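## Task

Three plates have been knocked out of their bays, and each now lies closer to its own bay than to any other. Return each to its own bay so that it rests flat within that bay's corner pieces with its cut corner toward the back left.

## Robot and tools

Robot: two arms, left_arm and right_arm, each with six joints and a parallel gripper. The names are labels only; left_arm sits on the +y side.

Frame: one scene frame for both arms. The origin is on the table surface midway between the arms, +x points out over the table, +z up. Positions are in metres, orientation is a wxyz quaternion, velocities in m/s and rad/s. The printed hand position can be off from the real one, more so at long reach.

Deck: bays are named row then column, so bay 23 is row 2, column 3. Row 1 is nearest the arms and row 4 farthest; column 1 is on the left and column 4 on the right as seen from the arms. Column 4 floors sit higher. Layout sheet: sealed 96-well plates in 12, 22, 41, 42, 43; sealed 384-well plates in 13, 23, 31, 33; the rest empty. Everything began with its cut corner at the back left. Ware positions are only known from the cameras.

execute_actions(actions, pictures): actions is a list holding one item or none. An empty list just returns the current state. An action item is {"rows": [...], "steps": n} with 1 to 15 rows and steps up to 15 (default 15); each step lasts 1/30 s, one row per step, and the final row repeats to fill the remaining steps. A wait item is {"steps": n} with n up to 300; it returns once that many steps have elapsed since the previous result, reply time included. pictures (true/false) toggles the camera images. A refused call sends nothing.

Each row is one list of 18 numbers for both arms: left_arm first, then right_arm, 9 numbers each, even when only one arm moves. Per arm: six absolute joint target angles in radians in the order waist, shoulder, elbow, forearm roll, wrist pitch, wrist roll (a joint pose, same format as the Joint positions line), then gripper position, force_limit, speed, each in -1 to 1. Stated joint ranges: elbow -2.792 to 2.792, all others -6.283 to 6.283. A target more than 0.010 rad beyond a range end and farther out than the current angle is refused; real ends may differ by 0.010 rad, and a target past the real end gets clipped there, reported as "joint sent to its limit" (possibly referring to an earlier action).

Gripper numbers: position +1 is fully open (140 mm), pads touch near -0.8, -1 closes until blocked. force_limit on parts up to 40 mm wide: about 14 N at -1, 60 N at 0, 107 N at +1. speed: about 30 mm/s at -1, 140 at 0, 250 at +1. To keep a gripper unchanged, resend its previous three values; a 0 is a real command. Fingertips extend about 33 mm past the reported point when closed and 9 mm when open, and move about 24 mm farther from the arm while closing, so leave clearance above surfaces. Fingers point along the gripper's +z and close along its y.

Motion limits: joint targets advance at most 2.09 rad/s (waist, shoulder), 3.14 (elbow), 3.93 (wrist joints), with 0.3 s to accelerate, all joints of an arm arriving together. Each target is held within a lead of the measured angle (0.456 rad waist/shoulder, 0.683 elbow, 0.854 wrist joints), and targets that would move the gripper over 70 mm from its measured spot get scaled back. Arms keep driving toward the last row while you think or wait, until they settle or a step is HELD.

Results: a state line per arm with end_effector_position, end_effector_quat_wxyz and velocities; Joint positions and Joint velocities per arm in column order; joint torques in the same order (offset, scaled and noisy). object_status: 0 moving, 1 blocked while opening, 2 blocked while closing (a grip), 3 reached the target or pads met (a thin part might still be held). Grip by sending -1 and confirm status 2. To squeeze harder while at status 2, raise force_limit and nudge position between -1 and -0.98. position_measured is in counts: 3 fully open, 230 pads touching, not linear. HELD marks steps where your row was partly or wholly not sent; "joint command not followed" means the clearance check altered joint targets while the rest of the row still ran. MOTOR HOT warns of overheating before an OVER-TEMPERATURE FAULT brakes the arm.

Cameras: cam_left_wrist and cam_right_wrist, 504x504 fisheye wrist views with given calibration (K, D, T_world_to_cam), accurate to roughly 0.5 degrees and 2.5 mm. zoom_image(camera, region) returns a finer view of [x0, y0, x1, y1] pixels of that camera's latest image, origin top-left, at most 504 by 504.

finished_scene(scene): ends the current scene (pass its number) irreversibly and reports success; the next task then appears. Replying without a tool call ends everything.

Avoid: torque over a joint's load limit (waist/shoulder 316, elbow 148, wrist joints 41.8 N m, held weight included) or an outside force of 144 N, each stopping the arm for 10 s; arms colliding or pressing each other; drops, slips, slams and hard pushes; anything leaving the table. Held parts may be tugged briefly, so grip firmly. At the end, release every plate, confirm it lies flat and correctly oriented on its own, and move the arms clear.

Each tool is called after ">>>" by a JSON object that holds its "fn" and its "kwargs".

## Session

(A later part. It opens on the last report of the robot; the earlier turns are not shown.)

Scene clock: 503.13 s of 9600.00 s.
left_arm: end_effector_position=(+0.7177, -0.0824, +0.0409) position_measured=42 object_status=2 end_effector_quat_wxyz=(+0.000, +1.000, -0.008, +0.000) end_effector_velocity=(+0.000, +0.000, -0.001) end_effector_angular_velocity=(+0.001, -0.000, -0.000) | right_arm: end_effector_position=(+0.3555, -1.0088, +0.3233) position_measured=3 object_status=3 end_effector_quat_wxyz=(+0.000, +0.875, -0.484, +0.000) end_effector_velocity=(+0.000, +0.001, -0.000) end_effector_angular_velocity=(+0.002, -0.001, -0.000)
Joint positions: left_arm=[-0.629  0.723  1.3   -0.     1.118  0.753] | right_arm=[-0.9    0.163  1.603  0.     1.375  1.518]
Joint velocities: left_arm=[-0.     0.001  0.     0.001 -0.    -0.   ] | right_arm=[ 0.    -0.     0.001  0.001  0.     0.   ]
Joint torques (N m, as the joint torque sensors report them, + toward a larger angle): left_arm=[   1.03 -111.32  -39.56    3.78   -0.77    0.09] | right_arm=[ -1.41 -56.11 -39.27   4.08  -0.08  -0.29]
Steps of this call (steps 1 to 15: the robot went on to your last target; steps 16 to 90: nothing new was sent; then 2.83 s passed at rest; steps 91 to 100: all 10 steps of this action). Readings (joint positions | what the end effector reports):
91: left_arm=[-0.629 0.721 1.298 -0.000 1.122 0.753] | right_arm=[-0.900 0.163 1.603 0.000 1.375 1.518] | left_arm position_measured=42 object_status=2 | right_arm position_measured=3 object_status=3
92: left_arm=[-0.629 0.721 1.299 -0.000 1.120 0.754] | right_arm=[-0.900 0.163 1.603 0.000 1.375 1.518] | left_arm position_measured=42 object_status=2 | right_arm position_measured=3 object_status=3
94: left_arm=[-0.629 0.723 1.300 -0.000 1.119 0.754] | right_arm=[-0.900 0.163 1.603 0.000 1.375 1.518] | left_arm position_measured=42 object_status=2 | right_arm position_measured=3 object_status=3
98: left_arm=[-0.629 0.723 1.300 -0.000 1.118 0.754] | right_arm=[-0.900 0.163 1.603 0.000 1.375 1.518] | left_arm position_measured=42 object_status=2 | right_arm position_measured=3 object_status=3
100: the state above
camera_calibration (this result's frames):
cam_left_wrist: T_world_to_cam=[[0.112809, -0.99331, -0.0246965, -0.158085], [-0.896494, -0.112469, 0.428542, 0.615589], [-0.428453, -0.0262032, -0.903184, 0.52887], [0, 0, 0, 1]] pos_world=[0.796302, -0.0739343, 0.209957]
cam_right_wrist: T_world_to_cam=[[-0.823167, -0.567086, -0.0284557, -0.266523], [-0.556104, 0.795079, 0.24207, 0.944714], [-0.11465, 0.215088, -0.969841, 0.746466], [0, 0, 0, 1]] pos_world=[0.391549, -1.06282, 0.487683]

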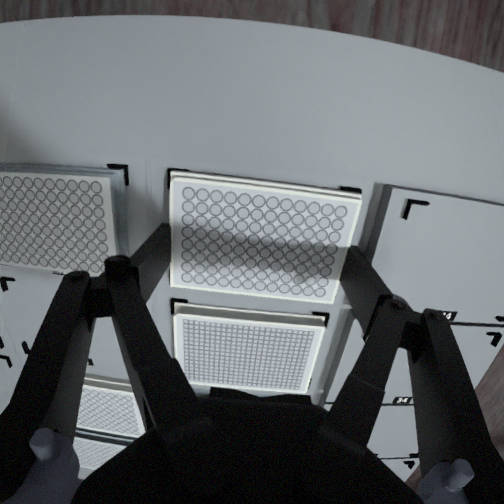

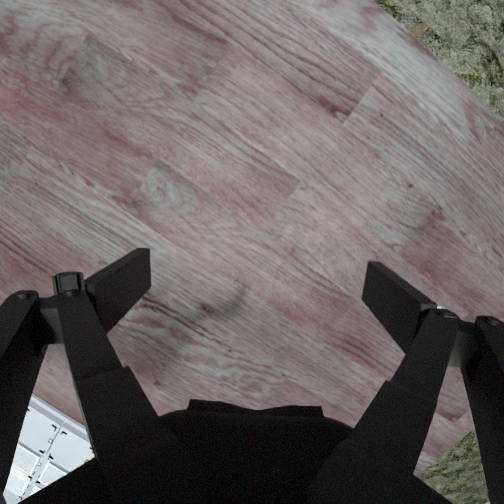

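No contact yet; down 3 mm more.

>>> {"fn": "execute_actions", "kwargs": {"actions": [{"rows":[[-0.6295,0.7247,1.3022,0,1.1141,0.7535,-1,0,-0.4,-0.9,0.163,1.603,0,1.375,1.518,1,0,0]],"steps":10}]}}

>>> {"fn": "zoom_image", "kwargs": {"camera": "cam_left_wrist", "region": [130,130,410,350]}}

Scene clock: 508.77 s of 9600.00 s.
left_arm: end_effector_position=(+0.7177, -0.0824, +0.0380) position_measured=42 object_status=2 end_effector_quat_wxyz=(+0.000, +1.000, -0.008, +0.000) end_effector_velocity=(-0.000, +0.000, -0.000) end_effector_angular_velocity=(+0.000, +0.001, +0.001) | right_arm: end_effector_position=(+0.3555, -1.0088, +0.3233) position_measured=3 object_status=3 end_effector_quat_wxyz=(+0.000, +0.875, -0.484, +0.000) end_effector_velocity=(+0.000, +0.000, -0.000) end_effector_angular_velocity=(+0.001, +0.000, +0.001)
Joint positions: left_arm=[-0.629  0.725  1.302  0.     1.114  0.754] | right_arm=[-0.9    0.163  1.603  0.     1.375  1.518]
Joint velocities: left_arm=[ 0.     0.     0.    -0.001  0.    -0.001] | right_arm=[ 0.    -0.     0.001 -0.     0.    -0.   ]
Joint torques (N m, as the joint torque sensors report them, + toward a larger angle): left_arm=[   0.69 -102.03  -34.6     3.26   -0.61    0.35] | right_arm=[ -2.5  -55.63 -39.14   4.06  -0.15  -0.43]
Steps of this call (steps 1 to 15: the robot went on to your last target; steps 16 to 90: nothing new was sent; then 2.30 s passed at rest; steps 91 to 100: all 10 steps of this action). Readings (joint positions | what the end effector reports):
91: left_arm=[-0.629 0.723 1.300 0.000 1.118 0.753] | right_arm=[-0.900 0.163 1.603 0.000 1.375 1.518] | left_arm position_measured=42 object_status=2 | right_arm position_measured=3 object_status=3
92: left_arm=[-0.629 0.723 1.301 0.000 1.116 0.753] | right_arm=[-0.900 0.163 1.603 0.000 1.375 1.518] | left_arm position_measured=42 object_status=2 | right_arm position_measured=3 object_status=3
94: left_arm=[-0.629 0.724 1.302 0.000 1.114 0.754] | right_arm=[-0.900 0.163 1.603 0.000 1.375 1.518] | left_arm position_measured=42 object_status=2 | right_arm position_measured=3 object_status=3
98: left_arm=[-0.629 0.725 1.302 0.000 1.114 0.754] | right_arm=[-0.900 0.163 1.603 0.000 1.375 1.518] | left_arm position_measured=42 object_status=2 | right_arm position_measured=3 object_status=3
100: the state above
camera_calibration (this result's frames):
cam_left_wrist: T_world_to_cam=[[0.112753, -0.993317, -0.0246653, -0.158076], [-0.896569, -0.112408, 0.428402, 0.616901], [-0.428312, -0.0261893, -0.903252, 0.526178], [0, 0, 0, 1]] pos_world=[0.796286, -0.0738949, 0.20709]
cam_right_wrist: T_world_to_cam=[[-0.823167, -0.567086, -0.0284557, -0.266523], [-0.556104, 0.795079, 0.24207, 0.944714], [-0.11465, 0.215088, -0.969841, 0.746466], [0, 0, 0, 1]] pos_world=[0.391549, -1.06282, 0.487683]

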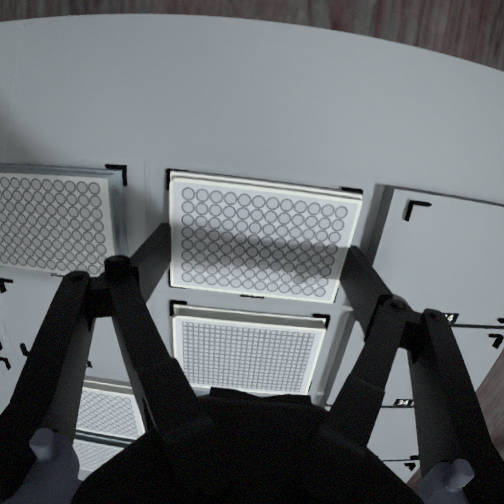

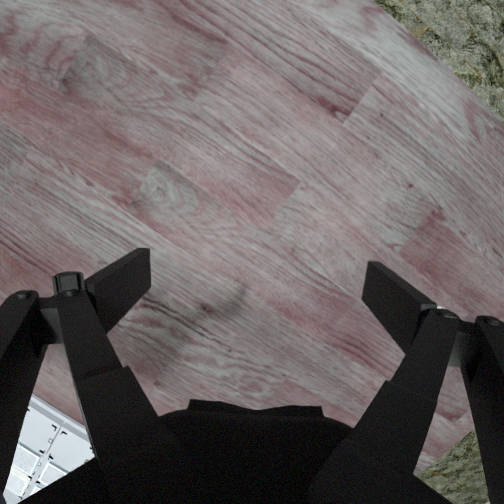

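Region (130, 130, 410, 350) of cam_left_wrist's 504x504 image, scaled by 1.800, with more detail than that image has; it fills the top 396 rows of this view, and the rest is white.

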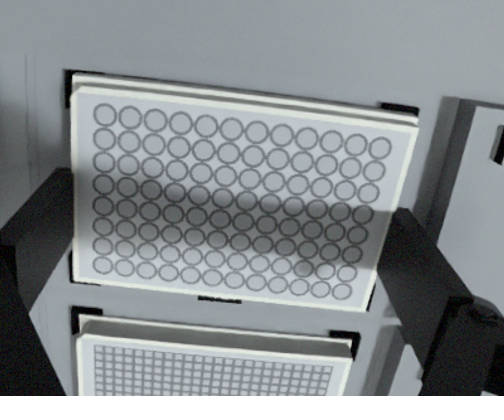

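>>> {"fn": "execute_actions", "kwargs": {"actions": [{"rows":[[-0.6295,0.7219,1.2994,0,1.1197,0.7535,-1,0,-0.4,-0.9,0.163,1.603,0,1.375,1.518,1,0,0],[-0.6295,0.7219,1.2994,0,1.1197,0.7535,-1,0,-0.4,-0.9,0.163,1.603,0,1.375,1.518,1,0,0],[-0.6295,0.7219,1.2994,0,1.1197,0.7535,-1,0,-0.4,-0.9,0.163,1.603,0,1.375,1.518,1,0,0],[-0.6295,0.7219,1.2994,0,1.1197,0.7535,-1,0,-0.4,-0.9,0.163,1.603,0,1.375,1.518,1,0,0],[-0.6307,0.7204,1.3021,0,1.1185,0.7523,-1,0,-0.4,-0.9,0.163,1.603,0,1.375,1.518,1,0,0],[-0.6307,0.7204,1.3021,0,1.1185,0.7523,-1,0,-0.4,-0.9,0.163,1.603,0,1.375,1.518,1,0,0],[-0.6307,0.7204,1.3021,0,1.1185,0.7523,-1,0,-0.4,-0.9,0.163,1.603,0,1.375,1.518,1,0,0],[-0.6307,0.7204,1.3021,0,1.1185,0.7523,-1,0,-0.4,-0.9,0.163,1.603,0,1.375,1.518,1,0,0],[-0.6307,0.7204,1.3021,0,1.1185,0.7523,-1,0,-0.4,-0.9,0.163,1.603,0,1.375,1.518,1,0,0],[-0.6307,0.724,1.3056,0,1.1115,0.7523,-1,0,-0.4,-0.9,0.163,1.603,0,1.375,1.518,1,0,0]],"steps":15}]}}

>>> {"fn": "zoom_image", "kwargs": {"camera": "cam_left_wrist", "region": [130,130,410,350]}}

Scene clock: 530.50 s of 9600.00 s.
left_arm: end_effector_position=(+0.7162, -0.0824, +0.0372) position_measured=42 object_status=2 end_effector_quat_wxyz=(+0.000, +1.000, -0.008, +0.000) end_effector_velocity=(-0.000, +0.000, -0.001) end_effector_angular_velocity=(+0.001, +0.000, -0.001) | right_arm: end_effector_position=(+0.3555, -1.0088, +0.3233) position_measured=3 object_status=3 end_effector_quat_wxyz=(+0.000, +0.875, -0.484, +0.000) end_effector_velocity=(+0.000, +0.001, -0.000) end_effector_angular_velocity=(+0.002, -0.002, -0.001)
Joint positions: left_arm=[-0.631  0.724  1.306 -0.     1.112  0.752] | right_arm=[-0.9    0.163  1.603  0.     1.375  1.518]
Joint velocities: left_arm=[-0.     0.     0.001  0.    -0.     0.   ] | right_arm=[ 0.    -0.     0.001  0.002 -0.     0.   ]
Joint torques (N m, as the joint torque sensors report them, + toward a larger angle): left_arm=[  -6.14 -104.97  -35.85    3.12   -0.78    0.51] | right_arm=[ -2.53 -55.54 -39.34   4.2   -0.02  -0.32]
Steps of this call (steps 1 to 15: the robot went on to your last target; steps 16 to 90: nothing new was sent; then 18.23 s passed at rest; steps 91 to 105: all 15 steps of this action). Readings (joint positions | what the end effector reports):
91: left_arm=[-0.630 0.725 1.302 -0.000 1.114 0.754] | right_arm=[-0.900 0.163 1.603 0.000 1.375 1.518] | left_arm position_measured=42 object_status=2 | right_arm position_measured=3 object_status=3
92: left_arm=[-0.630 0.724 1.301 -0.000 1.117 0.754] | right_arm=[-0.900 0.163 1.603 0.000 1.375 1.518] | left_arm position_measured=42 object_status=2 | right_arm position_measured=3 object_status=3
94: left_arm=[-0.630 0.722 1.300 -0.000 1.119 0.754] | right_arm=[-0.900 0.163 1.603 0.000 1.375 1.518] | left_arm position_measured=42 object_status=2 | right_arm position_measured=3 object_status=3
98: left_arm=[-0.631 0.721 1.302 -0.000 1.119 0.753] | right_arm=[-0.900 0.163 1.603 0.000 1.375 1.518] | left_arm position_measured=42 object_status=2 | right_arm position_measured=3 object_status=3
105: the state above
camera_calibration (this result's frames):
cam_left_wrist: T_world_to_cam=[[0.112754, -0.993318, -0.0246103, -0.15797], [-0.896549, -0.112385, 0.42845, 0.615919], [-0.428353, -0.0262452, -0.90323, 0.52478], [0, 0, 0, 1]] pos_world=[0.794804, -0.0739213, 0.206219]
cam_right_wrist: T_world_to_cam=[[-0.823167, -0.567086, -0.0284558, -0.266523], [-0.556104, 0.795079, 0.24207, 0.944714], [-0.11465, 0.215088, -0.969841, 0.746466], [0, 0, 0, 1]] pos_world=[0.391549, -1.06282, 0.487683]

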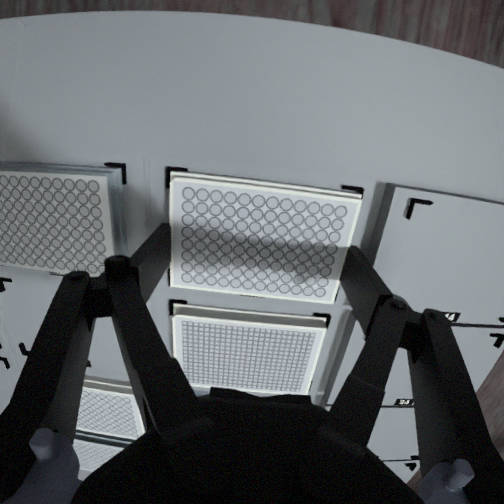

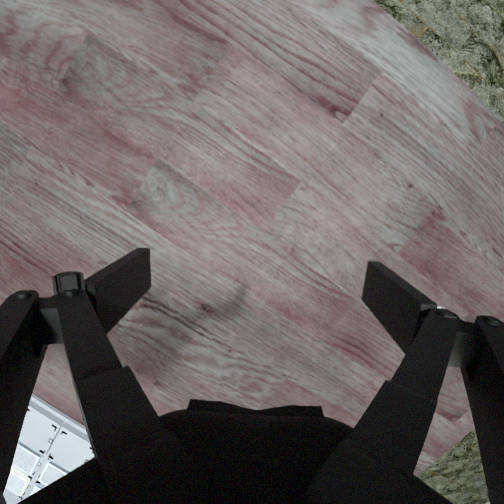

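Region (130, 130, 410, 350) of cam_left_wrist's 504x504 image, scaled by 1.800, with more detail than that image has; it fills the top 396 rows of this view, and the rest is white.

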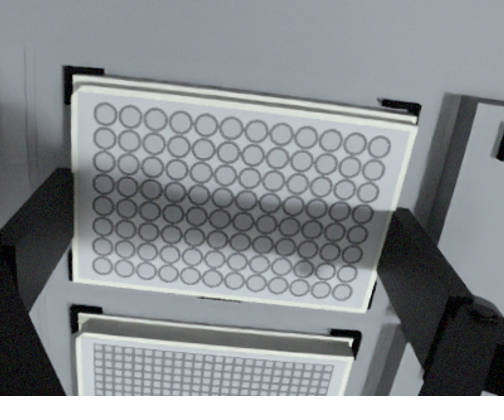

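>>> {"fn": "execute_actions", "kwargs": {"actions": [{"rows":[[-0.6307,0.7236,1.3052,0,1.1123,0.7523,1,0,-0.2,-0.9,0.163,1.603,0,1.375,1.518,1,0,0],[-0.6307,0.7236,1.3052,0,1.1123,0.7523,1,0,-0.2,-0.9,0.163,1.603,0,1.375,1.518,1,0,0],[-0.6307,0.7236,1.3052,0,1.1123,0.7523,1,0,-0.2,-0.9,0.163,1.603,0,1.375,1.518,1,0,0],[-0.6307,0.7236,1.3052,0,1.1123,0.7523,1,0,-0.2,-0.9,0.163,1.603,0,1.375,1.518,1,0,0],[-0.6307,0.7236,1.3052,0,1.1123,0.7523,1,0,-0.2,-0.9,0.163,1.603,0,1.375,1.518,1,0,0],[-0.6307,0.7236,1.3052,0,1.1123,0.7523,1,0,-0.2,-0.9,0.163,1.603,0,1.375,1.518,1,0,0],[-0.6307,0.7236,1.3052,0,1.1123,0.7523,1,0,-0.2,-0.9,0.163,1.603,0,1.375,1.518,1,0,0],[-0.6307,0.692,1.2737,0,1.1754,0.7523,1,0,-0.2,-0.9,0.163,1.603,0,1.375,1.518,1,0,0]],"steps":15}], "pictures": false}}

>>> {"fn": "execute_actions", "kwargs": {"actions": [{"steps":8}]}}

>>> {"fn": "zoom_image", "kwargs": {"camera": "cam_left_wrist", "region": [170,140,370,340]}}

Scene clock: 542.13 s of 9600.00 s.
left_arm: end_effector_position=(+0.7159, -0.0821, +0.0824) position_measured=3 object_status=3 end_effector_quat_wxyz=(+0.000, +1.000, -0.008, +0.000) end_effector_velocity=(-0.001, +0.001, +0.001) end_effector_angular_velocity=(+0.002, +0.002, +0.000) | right_arm: end_effector_position=(+0.3555, -1.0088, +0.3233) position_measured=3 object_status=3 end_effector_quat_wxyz=(+0.000, +0.875, -0.484, +0.000) end_effector_velocity=(+0.000, -0.000, +0.000) end_effector_angular_velocity=(+0.000, -0.001, -0.001)
Joint positions: left_arm=[-0.631  0.692  1.274 -0.     1.175  0.752] | right_arm=[-0.9    0.163  1.603  0.     1.375  1.518]
Joint velocities: left_arm=[ 0.    -0.001  0.     0.     0.004 -0.   ] | right_arm=[-0.     0.    -0.     0.001 -0.     0.   ]
Joint torques (N m, as the joint torque sensors report them, + toward a larger angle): left_arm=[  -0.86 -104.96  -38.16    3.71   -0.58    0.1 ] | right_arm=[ -1.35 -55.98 -39.85   4.17   0.03  -0.33]
Steps of this call (steps 1 to 15: the robot went on to your last target; steps 16 to 90: nothing new was sent; then 8.13 s passed at rest; steps 91 to 105: all 15 steps of this action). Readings (joint positions | what the end effector reports):
91: left_arm=[-0.631 0.724 1.306 0.000 1.111 0.752] | right_arm=[-0.900 0.163 1.603 0.000 1.375 1.518] | left_arm position_measured=42 object_status=0 | right_arm position_measured=3 object_status=3
92: left_arm=[-0.631 0.724 1.306 0.000 1.112 0.752] | right_arm=[-0.900 0.163 1.603 0.000 1.375 1.518] | left_arm position_measured=42 object_status=0 | right_arm position_measured=3 object_status=3
94: left_arm=[-0.631 0.724 1.305 0.000 1.112 0.752] | right_arm=[-0.900 0.163 1.603 0.000 1.375 1.518] | left_arm position_measured=26 object_status=0 | right_arm position_measured=3 object_status=3
98: left_arm=[-0.631 0.724 1.305 0.000 1.113 0.752] | right_arm=[-0.900 0.163 1.603 0.000 1.375 1.518] | left_arm position_measured=3 object_status=0 | right_arm position_measured=3 object_status=3
105: the state above

Scene clock: 542.40 s of 9600.00 s.
left_arm: end_effector_position=(+0.7159, -0.0822, +0.0823) position_measured=3 object_status=3 end_effector_quat_wxyz=(+0.000, +1.000, -0.008, +0.000) end_effector_velocity=(-0.000, +0.000, -0.001) end_effector_angular_velocity=(+0.001, +0.001, +0.001) | right_arm: end_effector_position=(+0.3555, -1.0088, +0.3233) position_measured=3 object_status=3 end_effector_quat_wxyz=(+0.000, +0.875, -0.484, +0.000) end_effector_velocity=(+0.000, -0.000, +0.000) end_effector_angular_velocity=(+0.000, -0.001, -0.000)
Joint positions: left_arm=[-0.631  0.692  1.274 -0.     1.175  0.752] | right_arm=[-0.9    0.163  1.603  0.     1.375  1.518]
Joint velocities: left_arm=[-0.     0.     0.001  0.     0.    -0.001] | right_arm=[-0.     0.    -0.001  0.001  0.    -0.   ]
Joint torques (N m, as the joint torque sensors report them, + toward a larger angle): left_arm=[   1.06 -108.63  -40.23    3.62   -0.41   -0.21] | right_arm=[ -2.75 -55.46 -39.35   4.13  -0.01  -0.31]
Steps of this call (steps 1 to 8: the robot went on to your last target). Readings (joint positions | what the end effector reports):
1: left_arm=[-0.631 0.692 1.274 -0.000 1.175 0.752] | right_arm=[-0.900 0.163 1.603 0.000 1.375 1.518] | left_arm position_measured=3 object_status=3 | right_arm position_measured=3 object_status=3
2: left_arm=[-0.631 0.692 1.274 -0.000 1.175 0.752] | right_arm=[-0.900 0.163 1.603 0.000 1.375 1.518] | left_arm position_measured=3 object_status=3 | right_arm position_measured=3 object_status=3
4: left_arm=[-0.631 0.692 1.274 -0.000 1.175 0.752] | right_arm=[-0.900 0.163 1.603 0.000 1.375 1.518] | left_arm position_measured=3 object_status=3 | right_arm position_measured=3 object_status=3
8: the state above
camera_calibration (this result's frames):
cam_left_wrist: T_world_to_cam=[[0.112778, -0.993311, -0.0247775, -0.156604], [-0.896475, -0.112475, 0.428582, 0.596324], [-0.428502, -0.0261223, -0.903163, 0.56556], [0, 0, 0, 1]] pos_world=[0.794595, -0.0737116, 0.251339]
cam_right_wrist: T_world_to_cam=[[-0.823167, -0.567086, -0.0284557, -0.266523], [-0.556104, 0.795079, 0.24207, 0.944714], [-0.11465, 0.215088, -0.969841, 0.746466], [0, 0, 0, 1]] pos_world=[0.391549, -1.06282, 0.487683]

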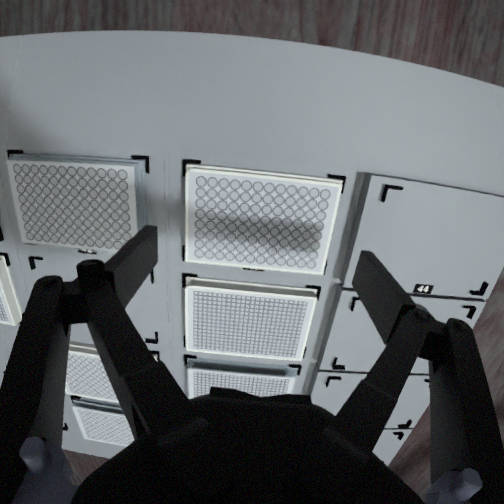

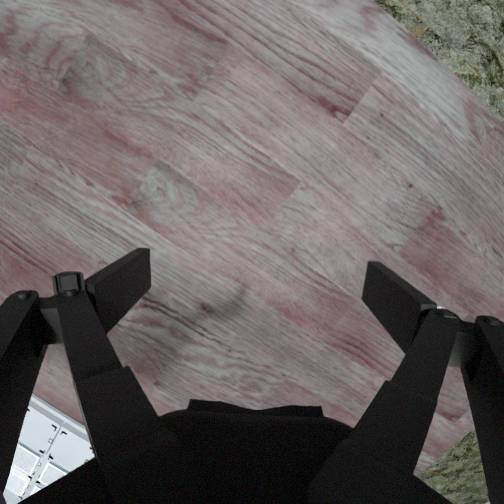

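Region (170, 140, 370, 340) of cam_left_wrist's 504x504 image, scaled by 2.520, with more detail than that image has.

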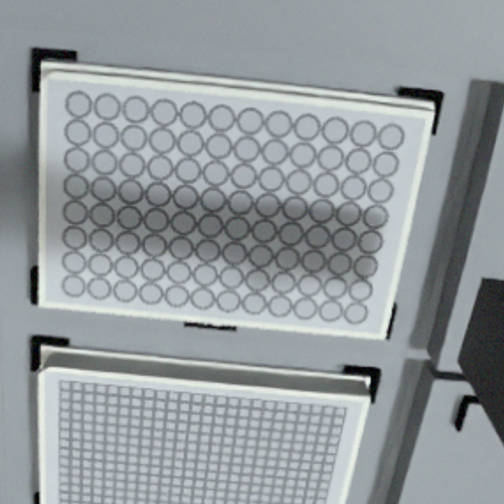

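>>> {"fn": "execute_actions", "kwargs": {"actions": [{"rows":[[-0.5,0.3,1.5,0,1.341,0.9,1,0,-0.2,-0.9,0.163,1.603,0,1.375,1.518,1,0,0]],"steps":15}], "pictures": false}}

>>> {"fn": "execute_actions", "kwargs": {"actions": [{"steps":15}]}}

Scene clock: 548.80 s of 9600.00 s.
left_arm: end_effector_position=(+0.6797, +0.0694, +0.2394) position_measured=3 object_status=3 end_effector_quat_wxyz=(+0.000, +1.000, -0.014, +0.000) end_effector_velocity=(-0.142, +0.368, +0.321) end_effector_angular_velocity=(-0.002, -0.000, -0.028) | right_arm: end_effector_position=(+0.3555, -1.0088, +0.3233) position_measured=3 object_status=3 end_effector_quat_wxyz=(+0.000, +0.875, -0.484, +0.000) end_effector_velocity=(+0.000, +0.000, -0.000) end_effector_angular_velocity=(+0.001, -0.001, -0.001)
Joint positions: left_arm=[-0.535  0.404  1.44   0.     1.297  0.861] | right_arm=[-0.9    0.163  1.603  0.     1.375  1.518]
Joint velocities: left_arm=[ 0.227 -0.682  0.393 -0.002  0.287  0.256] | right_arm=[-0.    -0.     0.001  0.001 -0.001  0.   ]
Joint torques (N m, as the joint torque sensors report them, + toward a larger angle): left_arm=[ -4.68 -84.78 -39.62   4.1   -0.66   0.2 ] | right_arm=[ -2.73 -55.1  -39.18   4.17  -0.05  -0.28]
Steps of this call (steps 1 to 15: the robot went on to your last target; steps 16 to 90: nothing new was sent; then 2.90 s passed at rest; steps 91 to 105: all 15 steps of this action). Readings (joint positions | what the end effector reports):
91: left_arm=[-0.631 0.692 1.274 0.000 1.176 0.752] | right_arm=[-0.900 0.163 1.603 0.000 1.375 1.518] | left_arm position_measured=3 object_status=3 | right_arm position_measured=3 object_status=3
92: left_arm=[-0.629 0.688 1.277 0.000 1.177 0.753] | right_arm=[-0.900 0.163 1.603 0.000 1.375 1.518] | left_arm position_measured=3 object_status=3 | right_arm position_measured=3 object_status=3
94: left_arm=[-0.619 0.657 1.295 0.000 1.191 0.766] | right_arm=[-0.900 0.163 1.603 0.000 1.375 1.518] | left_arm position_measured=3 object_status=3 | right_arm position_measured=3 object_status=3
98: left_arm=[-0.588 0.563 1.348 0.000 1.230 0.800] | right_arm=[-0.900 0.163 1.603 0.000 1.375 1.518] | left_arm position_measured=3 object_status=3 | right_arm position_measured=3 object_status=3
105: the state above

Scene clock: 549.30 s of 9600.00 s.
left_arm: end_effector_position=(+0.6552, +0.1255, +0.2851) position_measured=3 object_status=3 end_effector_quat_wxyz=(+0.000, +1.000, -0.016, +0.000) end_effector_velocity=(+0.001, +0.000, +0.001) end_effector_angular_velocity=(+0.001, -0.002, +0.001) | right_arm: end_effector_position=(+0.3555, -1.0088, +0.3233) position_measured=3 object_status=3 end_effector_quat_wxyz=(+0.000, +0.875, -0.484, +0.000) end_effector_velocity=(+0.000, +0.000, +0.000) end_effector_angular_velocity=(+0.000, -0.001, -0.000)
Joint positions: left_arm=[-0.5    0.3    1.5   -0.     1.341  0.9  ] | right_arm=[-0.9    0.163  1.603  0.     1.375  1.518]
Joint velocities: left_arm=[ 0.     0.    -0.001  0.002 -0.    -0.001] | right_arm=[ 0.     0.    -0.     0.001  0.     0.   ]
Joint torques (N m, as the joint torque sensors report them, + toward a larger angle): left_arm=[  0.06 -76.16 -41.1    3.89  -0.4   -0.2 ] | right_arm=[ -1.55 -56.67 -38.88   3.96   0.04  -0.22]
Steps of this call (steps 1 to 15: the robot went on to your last target). Readings (joint positions | what the end effector reports):
1: left_arm=[-0.527 0.381 1.453 0.000 1.307 0.869] | right_arm=[-0.900 0.163 1.603 0.000 1.375 1.518] | left_arm position_measured=3 object_status=3 | right_arm position_measured=3 object_status=3
2: left_arm=[-0.519 0.357 1.467 0.000 1.317 0.878] | right_arm=[-0.900 0.163 1.603 0.000 1.375 1.518] | left_arm position_measured=3 object_status=3 | right_arm position_measured=3 object_status=3
4: left_arm=[-0.506 0.318 1.489 0.000 1.333 0.893] | right_arm=[-0.900 0.163 1.603 0.000 1.375 1.518] | left_arm position_measured=3 object_status=3 | right_arm position_measured=3 object_status=3
8: left_arm=[-0.500 0.300 1.500 -0.000 1.341 0.900] | right_arm=[-0.900 0.163 1.603 0.000 1.375 1.518] | left_arm position_measured=3 object_status=3 | right_arm position_measured=3 object_status=3
15: the state above
camera_calibration (this result's frames):
cam_left_wrist: T_world_to_cam=[[0.095871, -0.995082, -0.0248965, 0.0729015], [-0.898216, -0.0972633, 0.428658, 0.477533], [-0.428972, -0.0187335, -0.903124, 0.727489], [0, 0, 0, 1]] pos_world=[0.734011, 0.132618, 0.454129]
cam_right_wrist: T_world_to_cam=[[-0.823167, -0.567086, -0.0284558, -0.266523], [-0.556104, 0.795079, 0.24207, 0.944714], [-0.11465, 0.215089, -0.969841, 0.746466], [0, 0, 0, 1]] pos_world=[0.391549, -1.06282, 0.487683]

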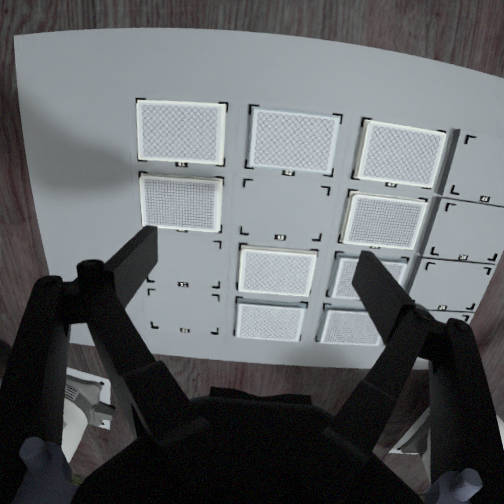

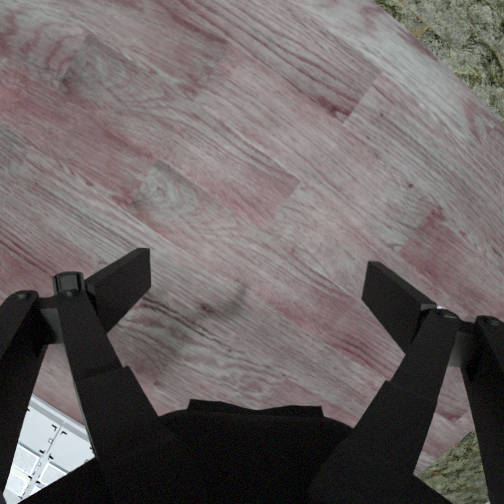

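>>> {"fn": "finished_scene", "kwargs": {"scene": 1}}

The scene is finished: the task was done.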